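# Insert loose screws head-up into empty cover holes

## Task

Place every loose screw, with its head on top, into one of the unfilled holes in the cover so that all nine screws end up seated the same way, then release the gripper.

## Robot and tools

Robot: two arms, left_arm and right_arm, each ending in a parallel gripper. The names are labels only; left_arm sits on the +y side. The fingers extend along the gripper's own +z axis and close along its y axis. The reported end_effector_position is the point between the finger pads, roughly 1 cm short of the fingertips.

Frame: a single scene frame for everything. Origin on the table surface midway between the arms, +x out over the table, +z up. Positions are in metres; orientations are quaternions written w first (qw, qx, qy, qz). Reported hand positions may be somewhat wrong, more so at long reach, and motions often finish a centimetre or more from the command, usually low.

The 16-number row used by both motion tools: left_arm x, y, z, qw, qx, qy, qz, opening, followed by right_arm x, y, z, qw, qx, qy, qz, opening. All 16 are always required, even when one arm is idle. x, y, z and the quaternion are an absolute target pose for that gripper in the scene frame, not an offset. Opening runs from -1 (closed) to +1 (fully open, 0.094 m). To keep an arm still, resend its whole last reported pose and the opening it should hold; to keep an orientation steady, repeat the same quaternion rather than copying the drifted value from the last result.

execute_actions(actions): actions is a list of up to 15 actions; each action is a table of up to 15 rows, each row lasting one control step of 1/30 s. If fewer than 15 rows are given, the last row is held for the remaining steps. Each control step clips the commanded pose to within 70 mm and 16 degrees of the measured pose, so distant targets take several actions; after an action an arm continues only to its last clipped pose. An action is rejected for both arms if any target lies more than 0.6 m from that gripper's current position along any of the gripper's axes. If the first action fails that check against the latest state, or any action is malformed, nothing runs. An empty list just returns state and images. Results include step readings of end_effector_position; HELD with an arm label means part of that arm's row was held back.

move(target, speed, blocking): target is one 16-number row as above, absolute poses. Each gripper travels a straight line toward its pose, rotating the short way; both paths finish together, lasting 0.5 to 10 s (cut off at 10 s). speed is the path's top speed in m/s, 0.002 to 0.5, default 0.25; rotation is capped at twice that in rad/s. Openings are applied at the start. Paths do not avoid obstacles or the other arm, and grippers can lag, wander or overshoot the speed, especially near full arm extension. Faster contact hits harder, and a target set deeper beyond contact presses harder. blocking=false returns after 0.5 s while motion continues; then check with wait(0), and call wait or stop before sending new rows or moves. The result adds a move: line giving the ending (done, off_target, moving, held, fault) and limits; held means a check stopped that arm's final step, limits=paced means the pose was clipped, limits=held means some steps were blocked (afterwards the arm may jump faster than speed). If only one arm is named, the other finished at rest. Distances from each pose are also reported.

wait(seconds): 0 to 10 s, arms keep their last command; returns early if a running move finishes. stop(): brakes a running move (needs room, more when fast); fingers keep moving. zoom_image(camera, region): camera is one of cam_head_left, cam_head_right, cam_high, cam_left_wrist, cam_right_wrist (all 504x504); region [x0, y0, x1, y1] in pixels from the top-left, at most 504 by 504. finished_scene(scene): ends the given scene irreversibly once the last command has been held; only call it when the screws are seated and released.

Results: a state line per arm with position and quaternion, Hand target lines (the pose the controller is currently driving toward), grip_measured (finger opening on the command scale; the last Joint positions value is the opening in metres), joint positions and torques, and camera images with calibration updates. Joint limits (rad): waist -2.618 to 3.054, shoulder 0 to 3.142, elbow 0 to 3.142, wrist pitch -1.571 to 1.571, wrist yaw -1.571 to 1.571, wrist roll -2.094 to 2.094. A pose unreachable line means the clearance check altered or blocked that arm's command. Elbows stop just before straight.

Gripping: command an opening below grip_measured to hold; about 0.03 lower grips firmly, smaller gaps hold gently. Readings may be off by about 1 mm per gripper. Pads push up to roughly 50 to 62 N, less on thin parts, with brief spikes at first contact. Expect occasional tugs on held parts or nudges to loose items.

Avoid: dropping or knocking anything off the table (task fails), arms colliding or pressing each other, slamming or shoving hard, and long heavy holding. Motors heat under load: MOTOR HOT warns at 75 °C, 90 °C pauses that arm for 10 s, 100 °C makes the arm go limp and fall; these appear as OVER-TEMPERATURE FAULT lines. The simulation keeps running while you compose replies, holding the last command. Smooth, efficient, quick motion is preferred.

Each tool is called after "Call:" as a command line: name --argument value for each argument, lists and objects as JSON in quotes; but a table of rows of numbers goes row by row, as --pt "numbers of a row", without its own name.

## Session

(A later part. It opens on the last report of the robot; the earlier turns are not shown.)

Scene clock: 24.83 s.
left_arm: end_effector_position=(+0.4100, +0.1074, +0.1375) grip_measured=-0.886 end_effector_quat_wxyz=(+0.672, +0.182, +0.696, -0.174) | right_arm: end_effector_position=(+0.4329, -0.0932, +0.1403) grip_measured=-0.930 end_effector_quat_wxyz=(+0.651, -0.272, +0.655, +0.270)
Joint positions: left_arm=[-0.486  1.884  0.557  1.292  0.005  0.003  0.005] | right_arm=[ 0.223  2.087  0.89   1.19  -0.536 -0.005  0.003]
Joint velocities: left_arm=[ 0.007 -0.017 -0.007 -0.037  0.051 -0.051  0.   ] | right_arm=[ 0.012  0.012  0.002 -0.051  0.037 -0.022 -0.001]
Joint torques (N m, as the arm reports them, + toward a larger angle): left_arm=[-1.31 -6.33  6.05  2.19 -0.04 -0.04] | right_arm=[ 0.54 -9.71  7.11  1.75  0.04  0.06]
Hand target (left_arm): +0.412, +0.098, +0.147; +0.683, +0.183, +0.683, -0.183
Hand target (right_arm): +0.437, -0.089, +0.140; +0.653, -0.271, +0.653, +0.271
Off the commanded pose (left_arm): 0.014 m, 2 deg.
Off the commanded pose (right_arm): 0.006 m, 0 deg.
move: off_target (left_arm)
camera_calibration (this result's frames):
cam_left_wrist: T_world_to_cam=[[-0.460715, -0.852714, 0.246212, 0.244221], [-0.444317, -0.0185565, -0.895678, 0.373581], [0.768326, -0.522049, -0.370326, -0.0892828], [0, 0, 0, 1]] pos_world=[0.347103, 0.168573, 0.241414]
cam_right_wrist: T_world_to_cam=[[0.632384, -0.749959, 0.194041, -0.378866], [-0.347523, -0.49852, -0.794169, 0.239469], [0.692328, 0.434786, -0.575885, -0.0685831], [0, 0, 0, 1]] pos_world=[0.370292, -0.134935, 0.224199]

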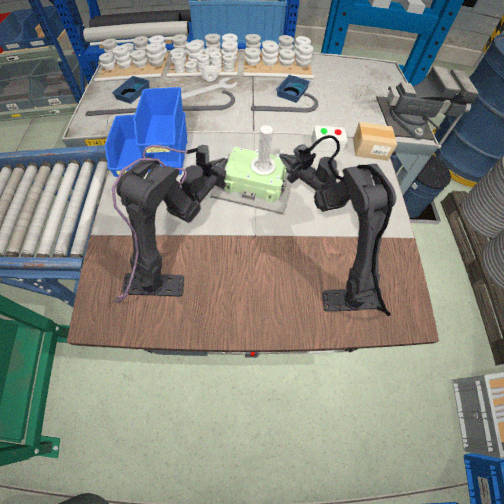

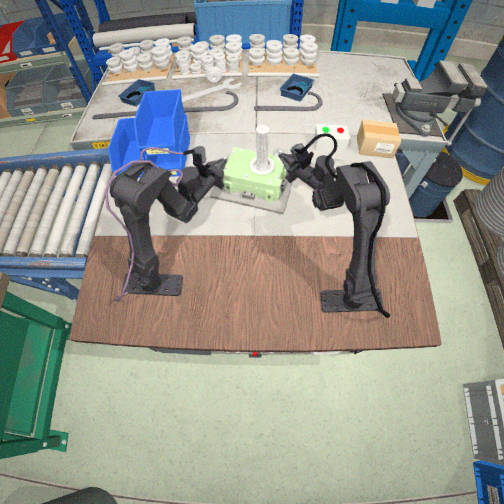

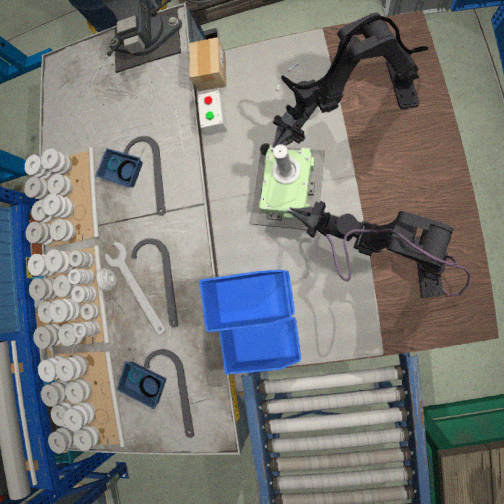

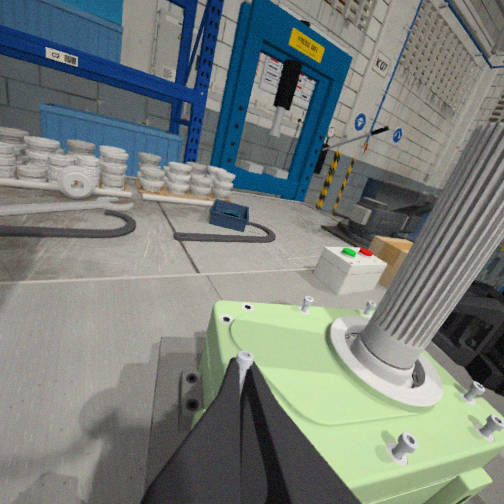

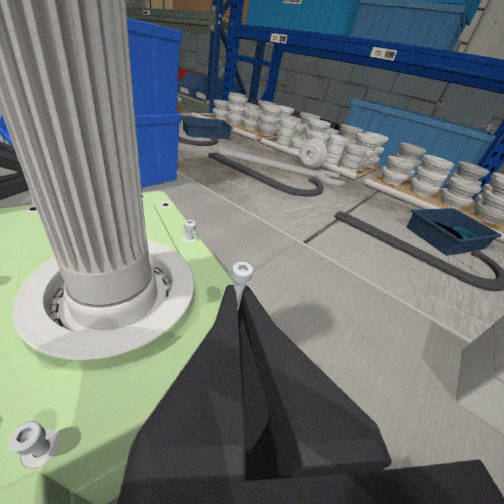

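Call:
move --target '[0.400,0.09,0.15,0.683,0.183,0.683,-0.183,-1, 0.424,-0.095,0.14,0.653,-0.271,0.653,0.271,-1]' --speed 0.05

Call:
zoom_image --camera "cam_head_left" --region '[190, 120, 320, 220]'

Call:
zoom_image --camera "cam_high" --region '[240, 120, 340, 240]'

Scene clock: 25.87 s.
left_arm: end_effector_position=(+0.4090, +0.1063, +0.1379) grip_measured=-0.886 end_effector_quat_wxyz=(+0.677, +0.168, +0.699, -0.159) | right_arm: end_effector_position=(+0.4275, -0.0948, +0.1370) grip_measured=-0.930 end_effector_quat_wxyz=(+0.652, -0.272, +0.654, +0.269)
Joint positions: left_arm=[-0.519  1.884  0.557  1.293 -0.071  0.003  0.005] | right_arm=[ 0.223  2.087  0.863  1.22  -0.534 -0.005  0.003]
Joint velocities: left_arm=[-0.032  0.002 -0.007 -0.037  0.037  0.037 -0.001] | right_arm=[ 0.012  0.012 -0.022 -0.066  0.007  0.037  0.   ]
Joint torques (N m, as the arm reports them, + toward a larger angle): left_arm=[-2.36 -8.36  3.98  2.2   0.39 -0.04] | right_arm=[  0.13 -12.31   4.09   1.76   0.     0.05]
Hand target (left_arm): +0.400, +0.091, +0.150; +0.683, +0.183, +0.683, -0.183
Hand target (right_arm): +0.424, -0.095, +0.140; +0.653, -0.271, +0.653, +0.271
Off the commanded pose (left_arm): 0.022 m, 4 deg.
Off the commanded pose (right_arm): 0.005 m, 0 deg.
move: off_target (left_arm)
camera_calibration (this result's frames):
cam_left_wrist: T_world_to_cam=[[-0.423225, -0.872637, 0.243693, 0.229822], [-0.440716, -0.0367218, -0.896895, 0.374127], [0.791612, -0.486988, -0.369043, -0.102471], [0, 0, 0, 1]] pos_world=[0.343268, 0.164387, 0.241731]
cam_right_wrist: T_world_to_cam=[[0.630663, -0.751069, 0.195347, -0.375619], [-0.345932, -0.497396, -0.795568, 0.233862], [0.694691, 0.434158, -0.573507, -0.0674406], [0, 0, 0, 1]] pos_world=[0.364639, -0.136514, 0.220751]

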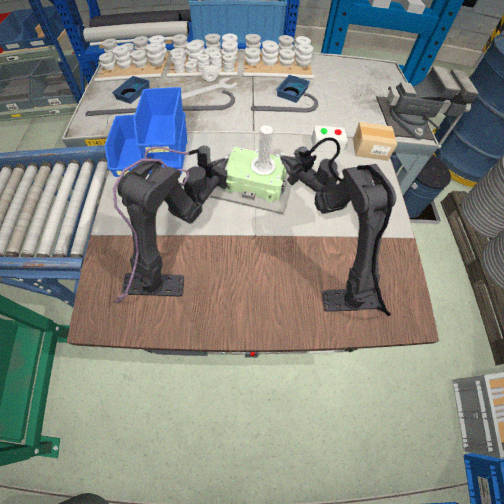

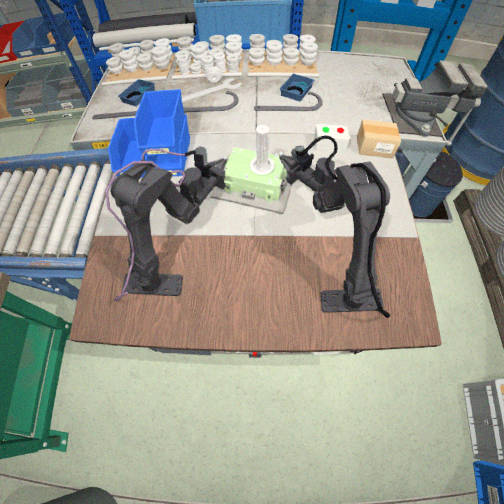

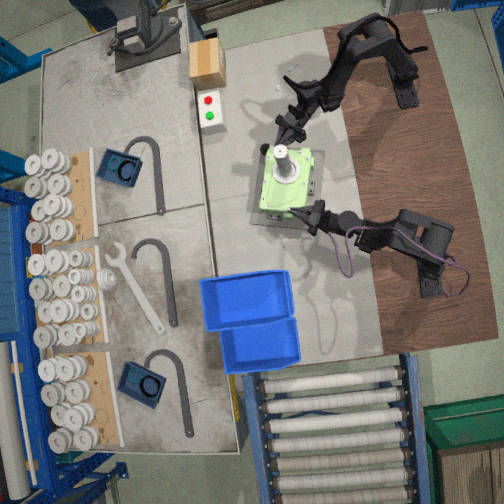

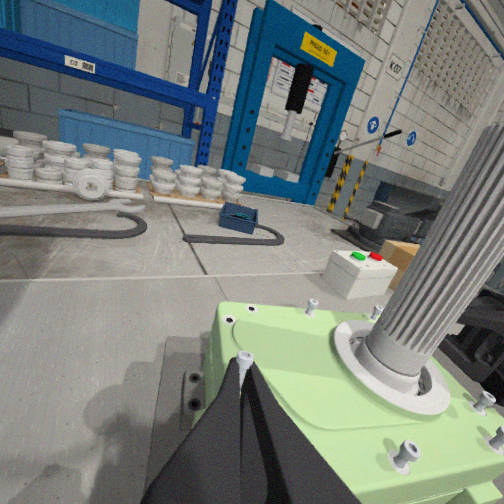

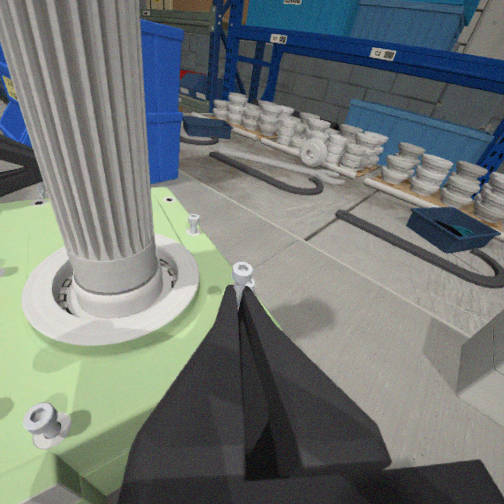

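Region (190, 120, 320, 220) of cam_head_left's 504x504 image, scaled by 3.877, with more detail than that image has; it fills the top 388 rows of this view, and the rest is white.

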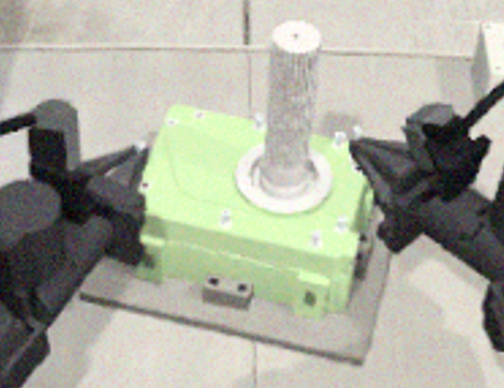

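Region (240, 120, 340, 240) of cam_high's 504x504 image, scaled by 4.200, with more detail than that image has.

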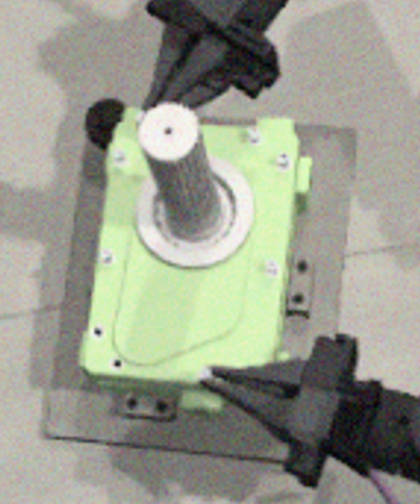

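Call:
move --target '[0.40,0.112,0.18,0.683,0.183,0.683,-0.183,-1, 0.415,-0.098,0.15,0.653,-0.271,0.653,0.271,-1]' --speed 0.1

Call:
move --target '[0.397,0.095,0.17,0.683,0.183,0.683,-0.183,-1, 0.415,-0.098,0.15,0.653,-0.271,0.653,0.271,-1]' --speed 0.1

Call:
zoom_image --camera "cam_head_left" --region '[190, 120, 320, 220]'

Call:
zoom_image --camera "cam_high" --region '[240, 120, 340, 240]'

Scene clock: 27.13 s.
left_arm: end_effector_position=(+0.4021, +0.1074, +0.1800) grip_measured=-0.886 end_effector_quat_wxyz=(+0.686, +0.183, +0.680, -0.182) | right_arm: end_effector_position=(+0.4192, -0.0969, +0.1477) grip_measured=-0.930 end_effector_quat_wxyz=(+0.657, -0.273, +0.649, +0.269)
Joint positions: left_arm=[-0.493  1.723  0.557  1.175  0.011  0.003  0.005] | right_arm=[ 0.223  2.039  0.827  1.221 -0.534 -0.005  0.003]
Joint velocities: left_arm=[-0.012  0.002 -0.002 -0.066  0.066 -0.007  0.001] | right_arm=[-0.002 -0.002 -0.007 -0.051  0.022  0.037 -0.   ]
Joint torques (N m, as the arm reports them, + toward a larger angle): left_arm=[ 1.01 -7.89  3.54  1.88  0.11 -0.04] | right_arm=[  0.01 -12.78   3.91   1.61  -0.02   0.06]
Hand target (left_arm): +0.400, +0.112, +0.179; +0.683, +0.183, +0.683, -0.183
Hand target (right_arm): +0.415, -0.098, +0.150; +0.653, -0.271, +0.653, +0.271
Off the commanded pose (left_arm): 0.005 m, 1 deg.
Off the commanded pose (right_arm): 0.005 m, 1 deg.
move: done
camera_calibration (this result's frames):
cam_left_wrist: T_world_to_cam=[[-0.480251, -0.841833, 0.246324, 0.23678], [-0.409707, -0.0330136, -0.91162, 0.398632], [0.775564, -0.538727, -0.32905, -0.0760556], [0, 0, 0, 1]] pos_world=[0.336022, 0.171517, 0.280049]
cam_right_wrist: T_world_to_cam=[[0.6281, -0.751726, 0.200994, -0.373873], [-0.335603, -0.494746, -0.801621, 0.235244], [0.702041, 0.436044, -0.563032, -0.0590079], [0, 0, 0, 1]] pos_world=[0.355204, -0.138934, 0.2305]

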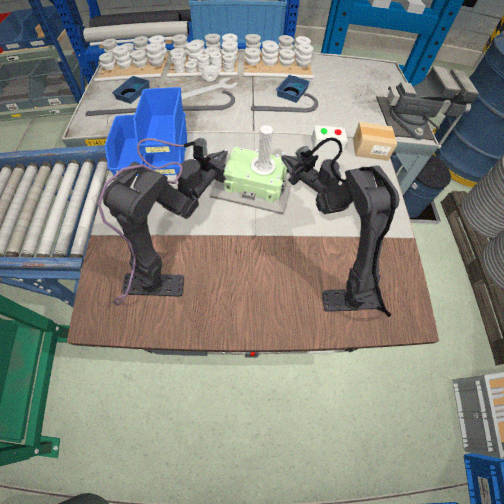

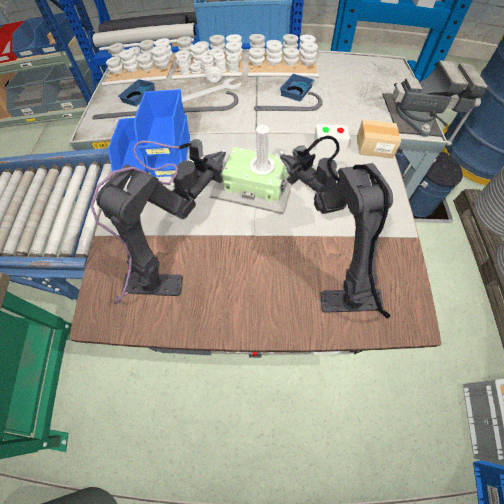

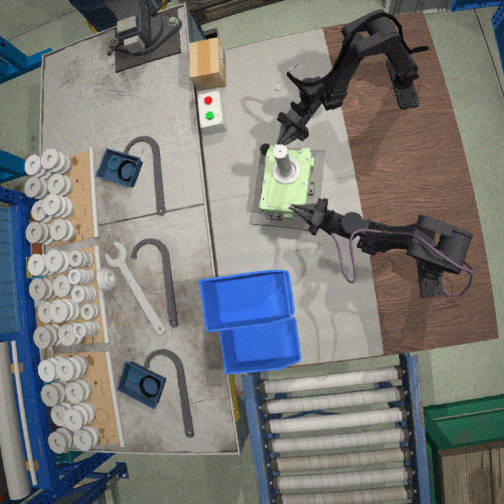

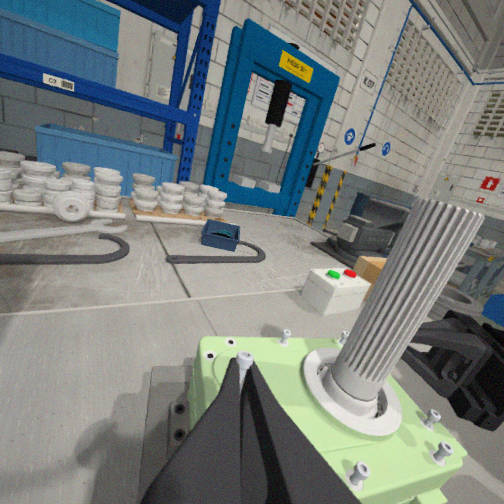

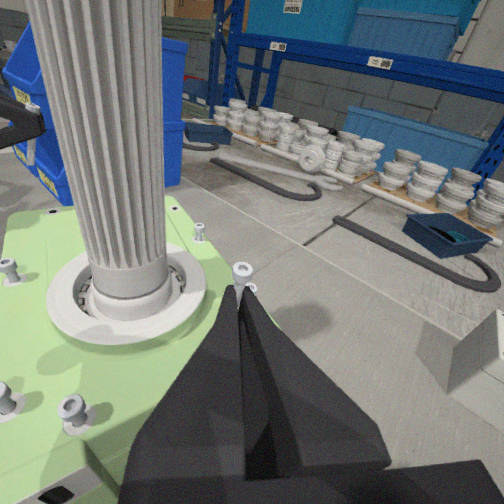

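Scene clock: 27.83 s.
left_arm: end_effector_position=(+0.3980, +0.0972, +0.1712) grip_measured=-0.886 end_effector_quat_wxyz=(+0.681, +0.186, +0.684, -0.183) | right_arm: end_effector_position=(+0.4192, -0.0969, +0.1477) grip_measured=-0.930 end_effector_quat_wxyz=(+0.657, -0.273, +0.649, +0.269)
Joint positions: left_arm=[-0.527  1.752  0.557  1.191 -0.017  0.003  0.005] | right_arm=[ 0.223  2.039  0.827  1.221 -0.534 -0.005  0.003]
Joint velocities: left_arm=[ 0.012 -0.007 -0.027  0.066  0.037  0.007  0.   ] | right_arm=[-0.007  0.022 -0.007  0.022 -0.051  0.081  0.   ]
Joint torques (N m, as the arm reports them, + toward a larger angle): left_arm=[-0.91 -5.93  4.38  2.13 -0.16 -0.04] | right_arm=[  0.   -12.77   3.94   1.61  -0.02   0.06]
Hand target (left_arm): +0.397, +0.095, +0.170; +0.683, +0.183, +0.683, -0.183
Hand target (right_arm): +0.415, -0.098, +0.150; +0.653, -0.271, +0.653, +0.271
Off the commanded pose (left_arm): 0.003 m, 0 deg.
Off the commanded pose (right_arm): 0.005 m, 1 deg.
move: done
camera_calibration (this result's frames):
cam_left_wrist: T_world_to_cam=[[-0.482618, -0.840492, 0.246278, 0.229185], [-0.420097, -0.0245853, -0.907146, 0.391161], [0.768504, -0.541266, -0.341223, -0.0762051], [0, 0, 0, 1]] pos_world=[0.333498, 0.160998, 0.272394]
cam_right_wrist: T_world_to_cam=[[0.6281, -0.751726, 0.200994, -0.373873], [-0.335603, -0.494746, -0.801621, 0.235244], [0.702041, 0.436044, -0.563032, -0.0590079], [0, 0, 0, 1]] pos_world=[0.355204, -0.138934, 0.2305]

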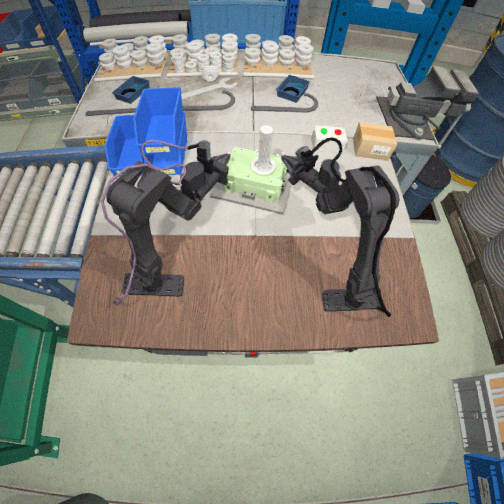

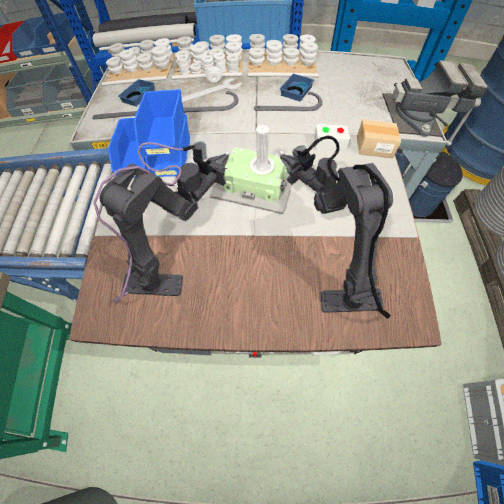

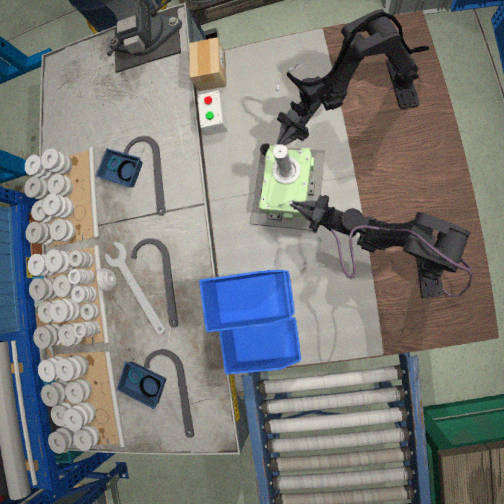

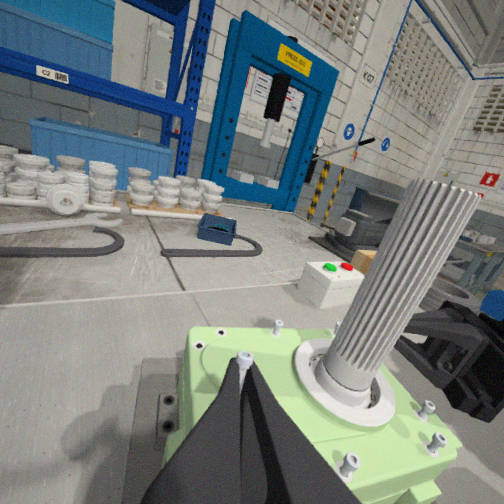

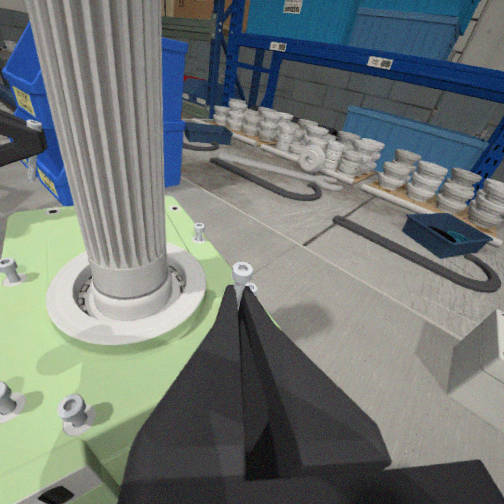

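Region (190, 120, 320, 220) of cam_head_left's 504x504 image, scaled by 3.877, with more detail than that image has; it fills the top 388 rows of this view, and the rest is white.

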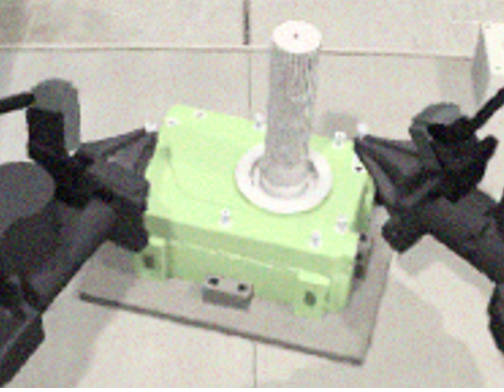

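Region (240, 120, 340, 240) of cam_high's 504x504 image, scaled by 4.200, with more detail than that image has.

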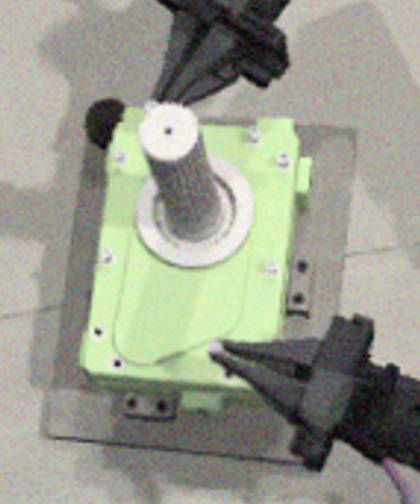

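Call:
move --target '[0.397,0.095,0.17,0.791,0.149,0.554,-0.212,-1, 0.419,-0.102,0.122,0.653,-0.271,0.653,0.271,-1]' --speed 0.04

Call:
zoom_image --camera "cam_head_left" --region '[190, 120, 320, 220]'

Scene clock: 33.00 s.
left_arm: end_effector_position=(+0.4007, +0.0962, +0.1789) grip_measured=-0.886 end_effector_quat_wxyz=(+0.741, +0.166, +0.620, -0.199) | right_arm: end_effector_position=(+0.4201, -0.0978, +0.1368) grip_measured=-0.930 end_effector_quat_wxyz=(+0.665, -0.275, +0.641, +0.269)
Joint positions: left_arm=[-0.527  1.941  0.557  1.562 -0.02   0.003  0.005] | right_arm=[ 0.218  2.101  0.827  1.307 -0.544 -0.005  0.003]
Joint velocities: left_arm=[ 0.007 -0.007  0.007 -0.037 -0.007 -0.066  0.001] | right_arm=[ 0.002 -0.007  0.012  0.022  0.11  -0.022 -0.001]
Joint torques (N m, as the arm reports them, + toward a larger angle): left_arm=[-0.82 -6.28  2.55  2.05 -0.12  0.  ] | right_arm=[-0.55 -9.15  3.89  1.77 -0.07  0.05]
Hand target (left_arm): +0.397, +0.095, +0.171; +0.736, +0.168, +0.626, -0.198
Hand target (right_arm): +0.419, -0.102, +0.122; +0.653, -0.271, +0.653, +0.271
Off the commanded pose (left_arm): 0.010 m, 10 deg.
Off the commanded pose (right_arm): 0.015 m, 2 deg.
joint sent to its limit (left arm) — the command would take joint 4 (wrist pitch) past its upper limit, so that joint was sent only as far as its limit.
move: off_target (left_arm, right_arm)
camera_calibration (this result's frames):
cam_left_wrist: T_world_to_cam=[[-0.518523, -0.818614, 0.246993, 0.239904], [-0.274803, -0.113994, -0.954719, 0.358131], [0.809702, -0.562918, -0.165849, -0.121942], [0, 0, 0, 1]] pos_world=[0.321548, 0.16857, 0.262436]
cam_right_wrist: T_world_to_cam=[[0.626516, -0.750256, 0.211171, -0.37353], [-0.315002, -0.491563, -0.811874, 0.219414], [0.712917, 0.442133, -0.544305, -0.0719688], [0, 0, 0, 1]] pos_world=[0.354447, -0.140568, 0.217842]

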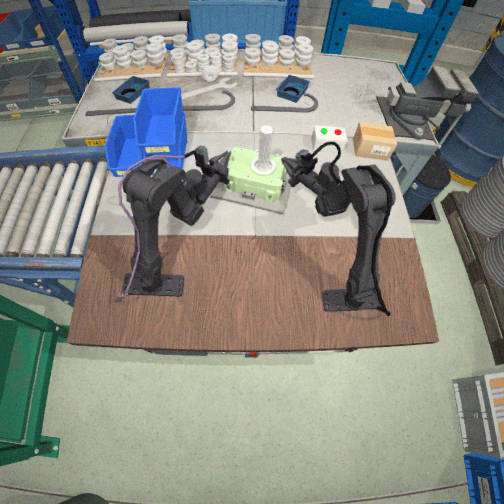

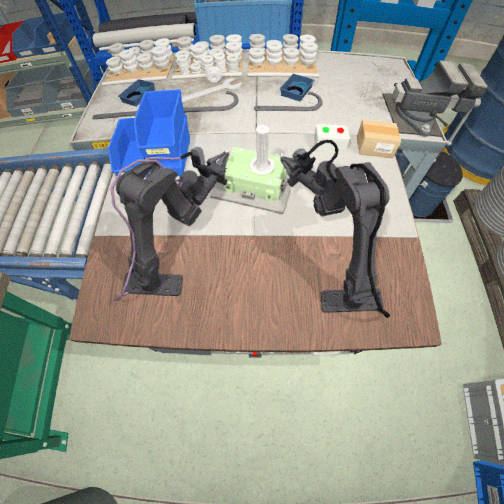

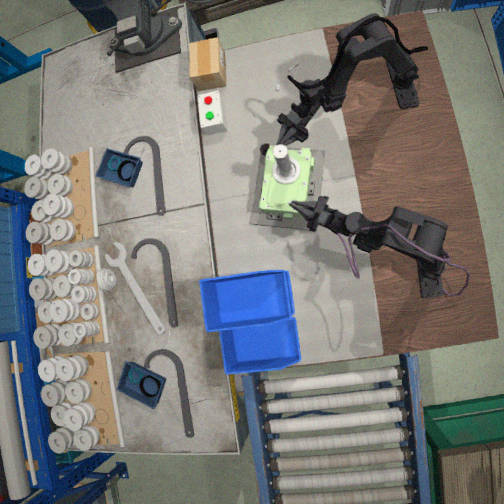

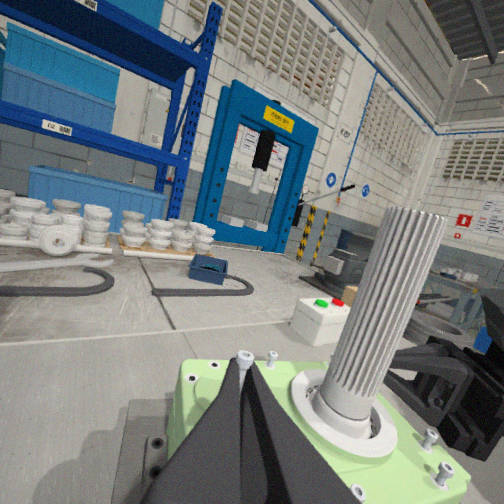

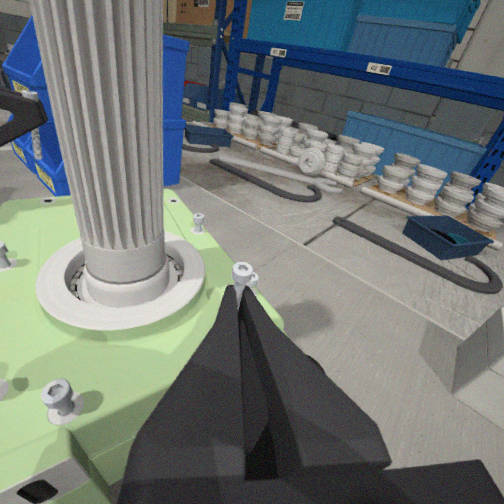

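Region (190, 120, 320, 220) of cam_head_left's 504x504 image, scaled by 3.877, with more detail than that image has; it fills the top 388 rows of this view, and the rest is white.

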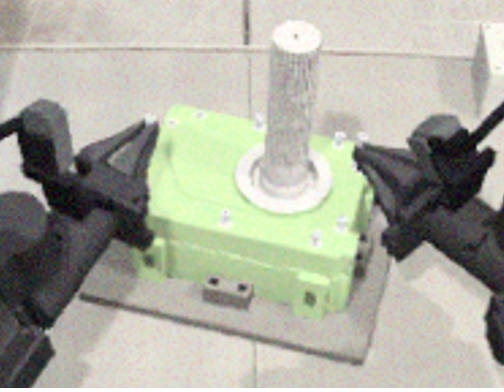

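Call:
move --target '[0.397,0.095,0.175,0.74,0.166,0.62,-0.199,-1, 0.404,-0.097,0.15,0.653,-0.271,0.653,0.271,-1]' --speed 0.06

Call:
move --target '[0.397,0.095,0.15,0.74,0.166,0.62,-0.199,-1, 0.406,-0.097,0.122,0.653,-0.271,0.653,0.271,-1]' --speed 0.04

Call:
zoom_image --camera "cam_head_left" --region '[190, 120, 320, 220]'

Call:
zoom_image --camera "cam_high" --region '[240, 120, 340, 240]'

Scene clock: 34.17 s.
left_arm: end_effector_position=(+0.4007, +0.0962, +0.1789) grip_measured=-0.886 end_effector_quat_wxyz=(+0.741, +0.166, +0.620, -0.199) | right_arm: end_effector_position=(+0.4091, -0.0986, +0.1490) grip_measured=-0.930 end_effector_quat_wxyz=(+0.658, -0.273, +0.648, +0.268)
Joint positions: left_arm=[-0.527  1.941  0.557  1.562 -0.02   0.003  0.005] | right_arm=[ 0.226  2.013  0.782  1.244 -0.532 -0.005  0.003]
Joint velocities: left_arm=[ 0.007 -0.002  0.012  0.037 -0.007  0.037 -0.001] | right_arm=[-0.007 -0.002 -0.022  0.066  0.007 -0.037 -0.   ]
Joint torques (N m, as the arm reports them, + toward a larger angle): left_arm=[-0.88 -6.87  2.69  2.04 -0.14 -0.01] | right_arm=[  0.54 -12.32   3.84   1.58   0.06   0.06]
Hand target (left_arm): +0.397, +0.095, +0.175; +0.739, +0.167, +0.622, -0.199
Hand target (right_arm): +0.404, -0.097, +0.150; +0.653, -0.271, +0.653, +0.271
Off the commanded pose (left_arm): 0.006 m, 0 deg.
Off the commanded pose (right_arm): 0.005 m, 1 deg.
joint sent to its limit (left arm) — the command would take joint 4 (wrist pitch) past its upper limit, so that joint was sent only as far as its limit.
move: done
camera_calibration (this result's frames):
cam_left_wrist: T_world_to_cam=[[-0.518523, -0.818614, 0.246993, 0.239904], [-0.274803, -0.113994, -0.954719, 0.358131], [0.809702, -0.562918, -0.165849, -0.121942], [0, 0, 0, 1]] pos_world=[0.321548, 0.16857, 0.262436]
cam_right_wrist: T_world_to_cam=[[0.627339, -0.751995, 0.202359, -0.368958], [-0.332563, -0.493667, -0.803551, 0.23123], [0.704165, 0.436802, -0.559782, -0.0517781], [0, 0, 0, 1]] pos_world=[0.344821, -0.140687, 0.231483]

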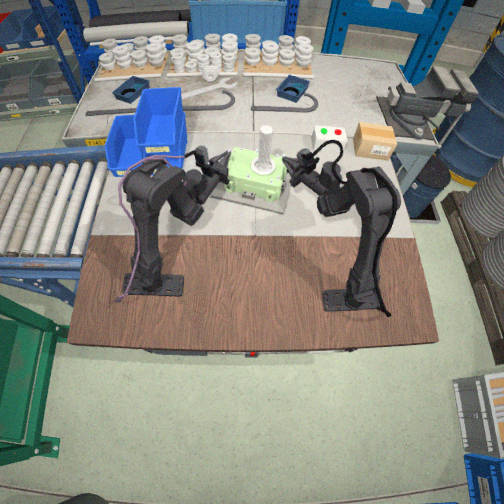

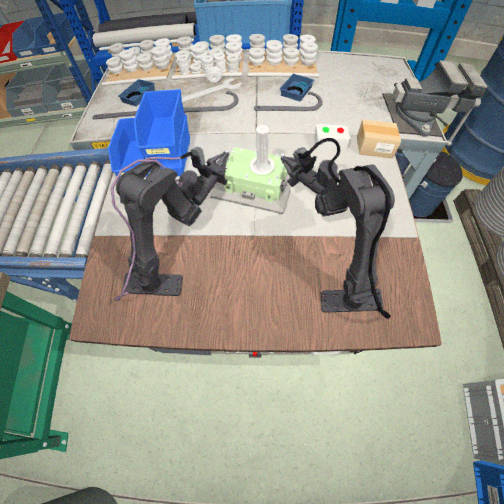

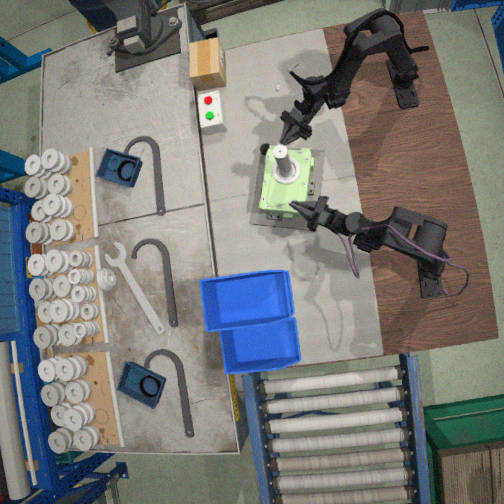

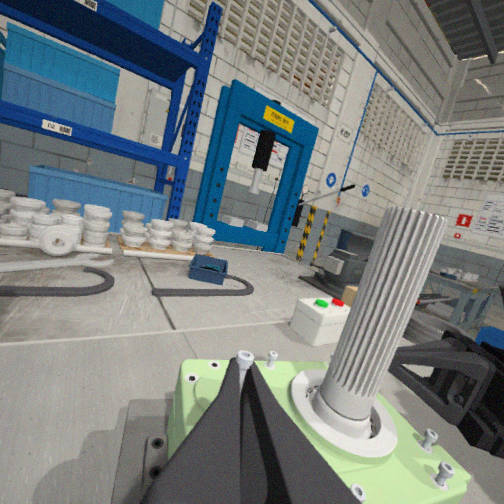

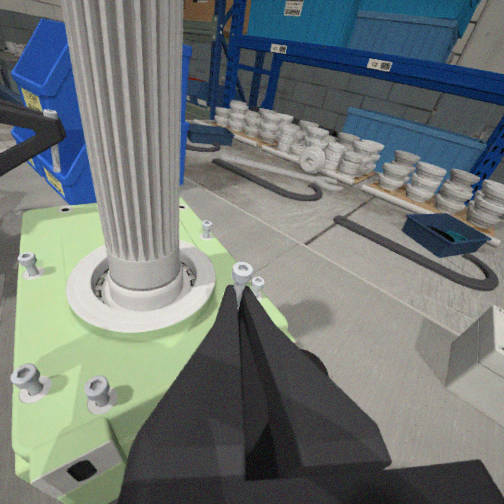

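Scene clock: 35.17 s.
left_arm: end_effector_position=(+0.4024, +0.0951, +0.1610) grip_measured=-0.886 end_effector_quat_wxyz=(+0.729, +0.170, +0.634, -0.196) | right_arm: end_effector_position=(+0.4102, -0.0983, +0.1366) grip_measured=-0.930 end_effector_quat_wxyz=(+0.665, -0.274, +0.642, +0.268)
Joint positions: left_arm=[-0.527  1.983  0.557  1.565 -0.02   0.003  0.005] | right_arm=[ 0.226  2.079  0.782  1.328 -0.532 -0.005  0.003]
Joint velocities: left_arm=[-0.007 -0.002  0.002 -0.007 -0.007 -0.037  0.   ] | right_arm=[-0.022  0.007 -0.007 -0.037 -0.051 -0.081 -0.001]
Joint torques (N m, as the arm reports them, + toward a larger angle): left_arm=[-0.87 -6.57  1.76  2.03 -0.13 -0.02] | right_arm=[ 0.45 -8.94  3.35  1.78  0.05  0.05]
Hand target (left_arm): +0.397, +0.095, +0.151; +0.721, +0.173, +0.643, -0.194
Hand target (right_arm): +0.406, -0.097, +0.122; +0.653, -0.271, +0.653, +0.271
Off the commanded pose (left_arm): 0.012 m, 2 deg.
Off the commanded pose (right_arm): 0.015 m, 2 deg.
joint sent to its limit (left arm) — the command would take joint 4 (wrist pitch) past its upper limit, so that joint was sent only as far as its limit.
move: off_target (left_arm, right_arm)
camera_calibration (this result's frames):
cam_left_wrist: T_world_to_cam=[[-0.510297, -0.823607, 0.247526, 0.241455], [-0.306438, -0.0947928, -0.947159, 0.351034], [0.80355, -0.559184, -0.204012, -0.118651], [0, 0, 0, 1]] pos_world=[0.326126, 0.165791, 0.248513]
cam_right_wrist: T_world_to_cam=[[0.623685, -0.752943, 0.209986, -0.36657], [-0.318249, -0.489954, -0.81158, 0.217356], [0.713957, 0.439342, -0.5452, -0.0654251], [0, 0, 0, 1]] pos_world=[0.344508, -0.140768, 0.217707]

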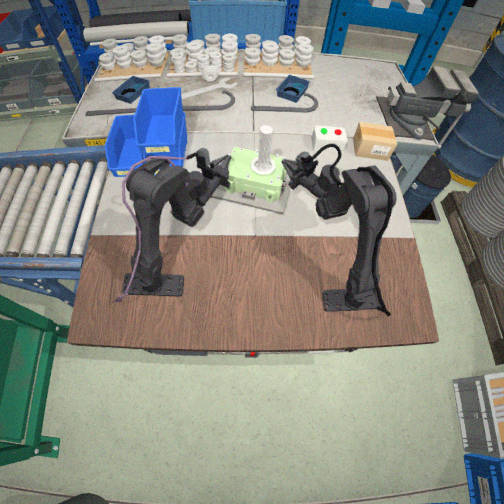

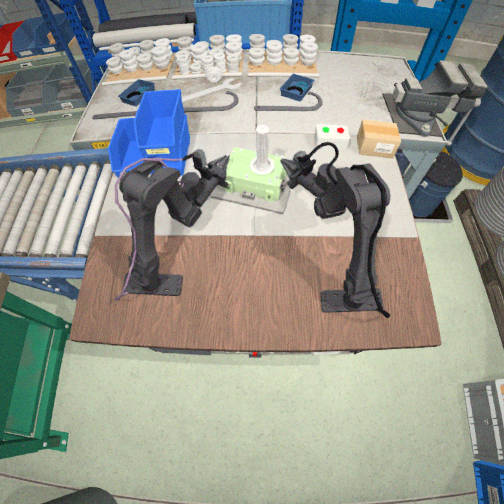

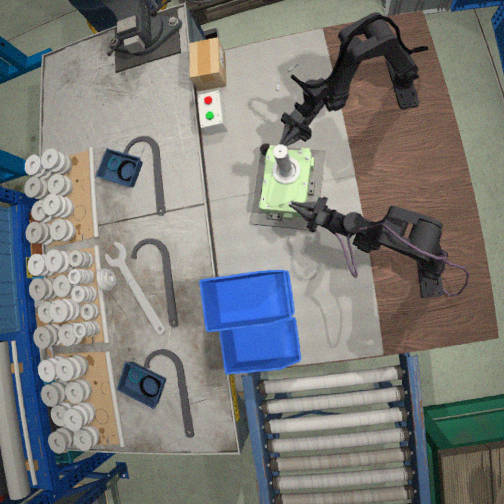

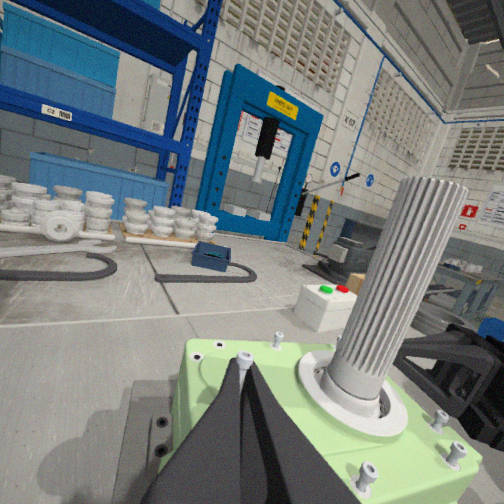

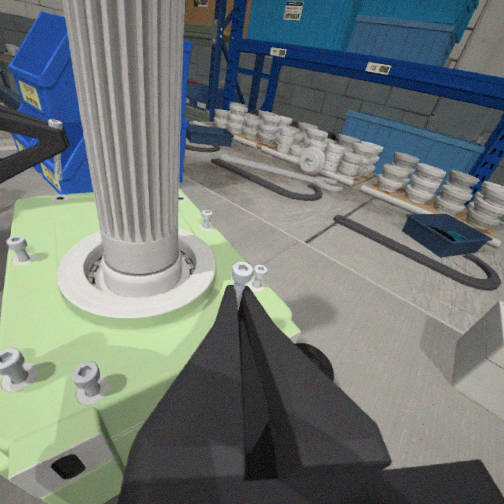

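Region (190, 120, 320, 220) of cam_head_left's 504x504 image, scaled by 3.877, with more detail than that image has; it fills the top 388 rows of this view, and the rest is white.

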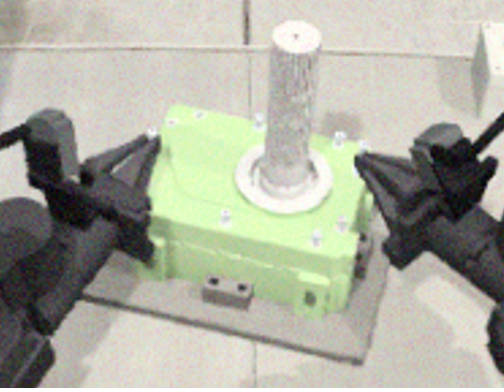

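Region (240, 120, 340, 240) of cam_high's 504x504 image, scaled by 4.200, with more detail than that image has.

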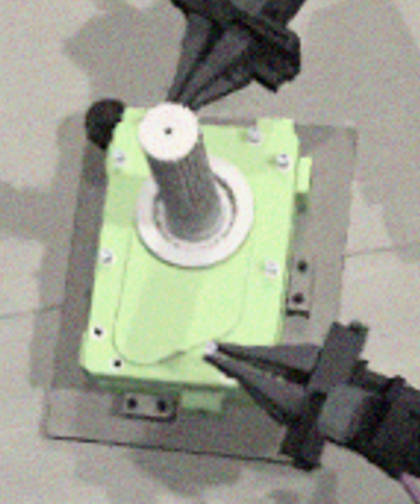

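Call:
move --target '[0.39,0.096,0.14,0.72,0.172,0.643,-0.194,-1, 0.406,-0.097,0.15,0.653,-0.271,0.653,0.271,-1]' --speed 0.04

Call:
zoom_image --camera "cam_right_wrist" --region '[0, 100, 140, 240]'

Call:
zoom_image --camera "cam_high" --region '[240, 120, 340, 240]'

Scene clock: 36.53 s.
left_arm: end_effector_position=(+0.3949, +0.0966, +0.1496) grip_measured=-0.886 end_effector_quat_wxyz=(+0.718, +0.174, +0.646, -0.193) | right_arm: end_effector_position=(+0.4093, -0.0985, +0.1454) grip_measured=-0.930 end_effector_quat_wxyz=(+0.655, -0.272, +0.651, +0.269)
Joint positions: left_arm=[-0.536  1.983  0.522  1.567 -0.028  0.003  0.005] | right_arm=[ 0.226  2.02   0.782  1.241 -0.532 -0.004  0.003]
Joint velocities: left_arm=[-0.027  0.007 -0.022  0.051 -0.051 -0.007  0.   ] | right_arm=[ 0.002  0.022 -0.007 -0.007  0.051 -0.11  -0.   ]
Joint torques (N m, as the arm reports them, + toward a larger angle): left_arm=[-0.98 -6.42  1.94  2.03 -0.16 -0.03] | right_arm=[  0.44 -12.48   4.45   1.58   0.04   0.06]
Hand target (left_arm): +0.390, +0.096, +0.140; +0.710, +0.175, +0.654, -0.191
Hand target (right_arm): +0.406, -0.097, +0.150; +0.653, -0.271, +0.653, +0.271
Off the commanded pose (left_arm): 0.011 m, 0 deg.
Off the commanded pose (right_arm): 0.006 m, 0 deg.
joint sent to its limit (left arm) — the command would take joint 4 (wrist pitch) past its upper limit, so that joint was sent only as far as its limit.
move: off_target (left_arm)
camera_calibration (this result's frames):
cam_left_wrist: T_world_to_cam=[[-0.50415, -0.827103, 0.248463, 0.239378], [-0.333693, -0.078794, -0.939383, 0.346187], [0.796544, -0.5565, -0.236275, -0.106783], [0, 0, 0, 1]] pos_world=[0.32126, 0.165843, 0.240496]
cam_right_wrist: T_world_to_cam=[[0.62917, -0.751587, 0.198147, -0.368404], [-0.339881, -0.495294, -0.799478, 0.230672], [0.699018, 0.435661, -0.567074, -0.0508717], [0, 0, 0, 1]] pos_world=[0.34575, -0.140475, 0.228567]

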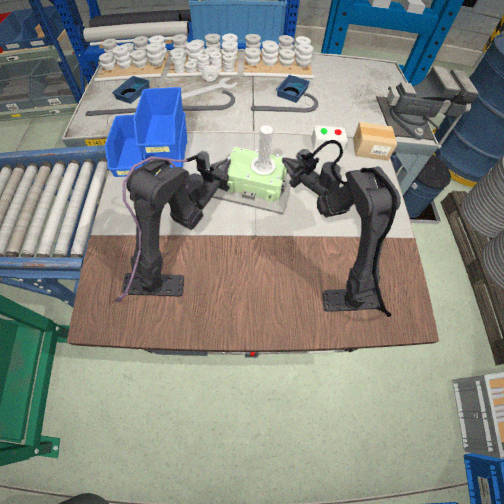

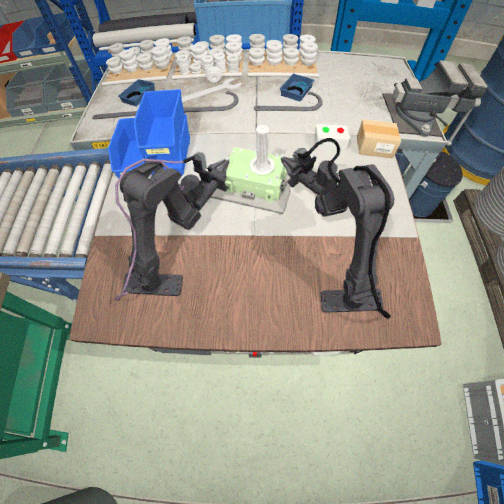

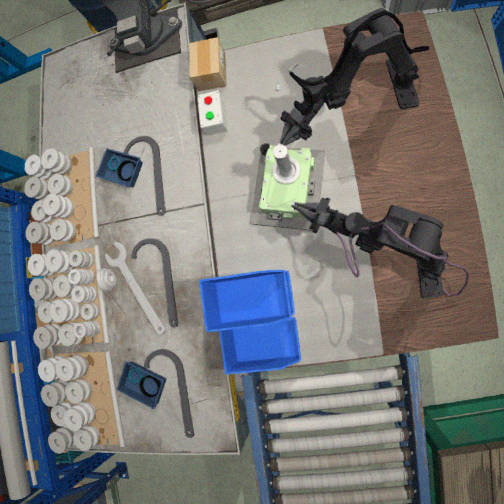

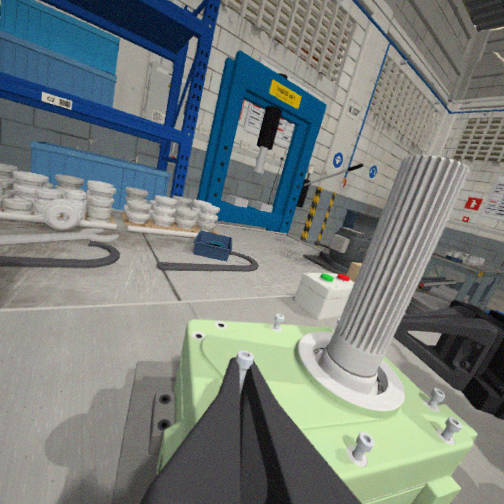

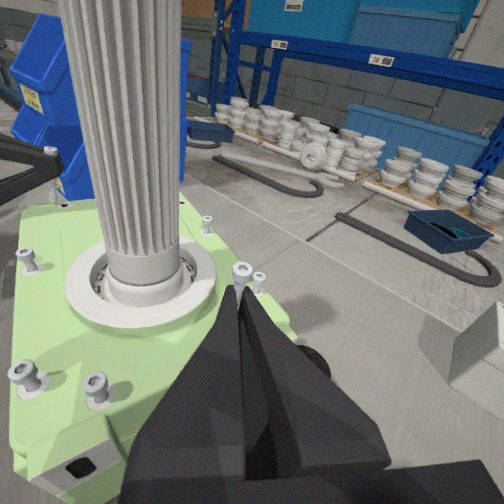

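Region (0, 100, 140, 240) of cam_right_wrist's 504x504 image, scaled by 3.600, with more detail than that image has.

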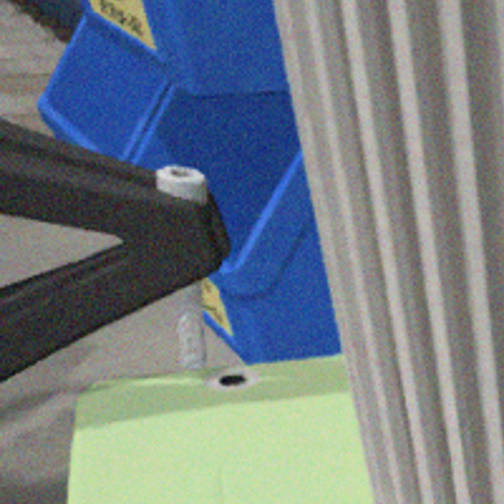

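Region (240, 120, 340, 240) of cam_high's 504x504 image, scaled by 4.200, with more detail than that image has.

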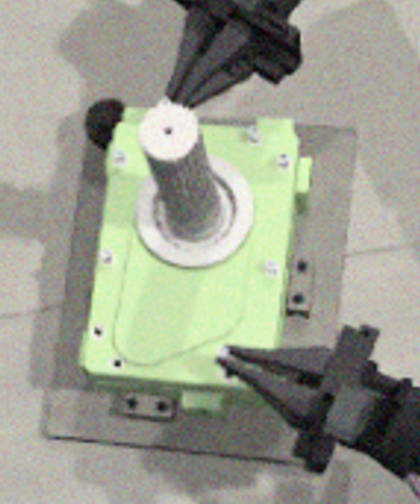

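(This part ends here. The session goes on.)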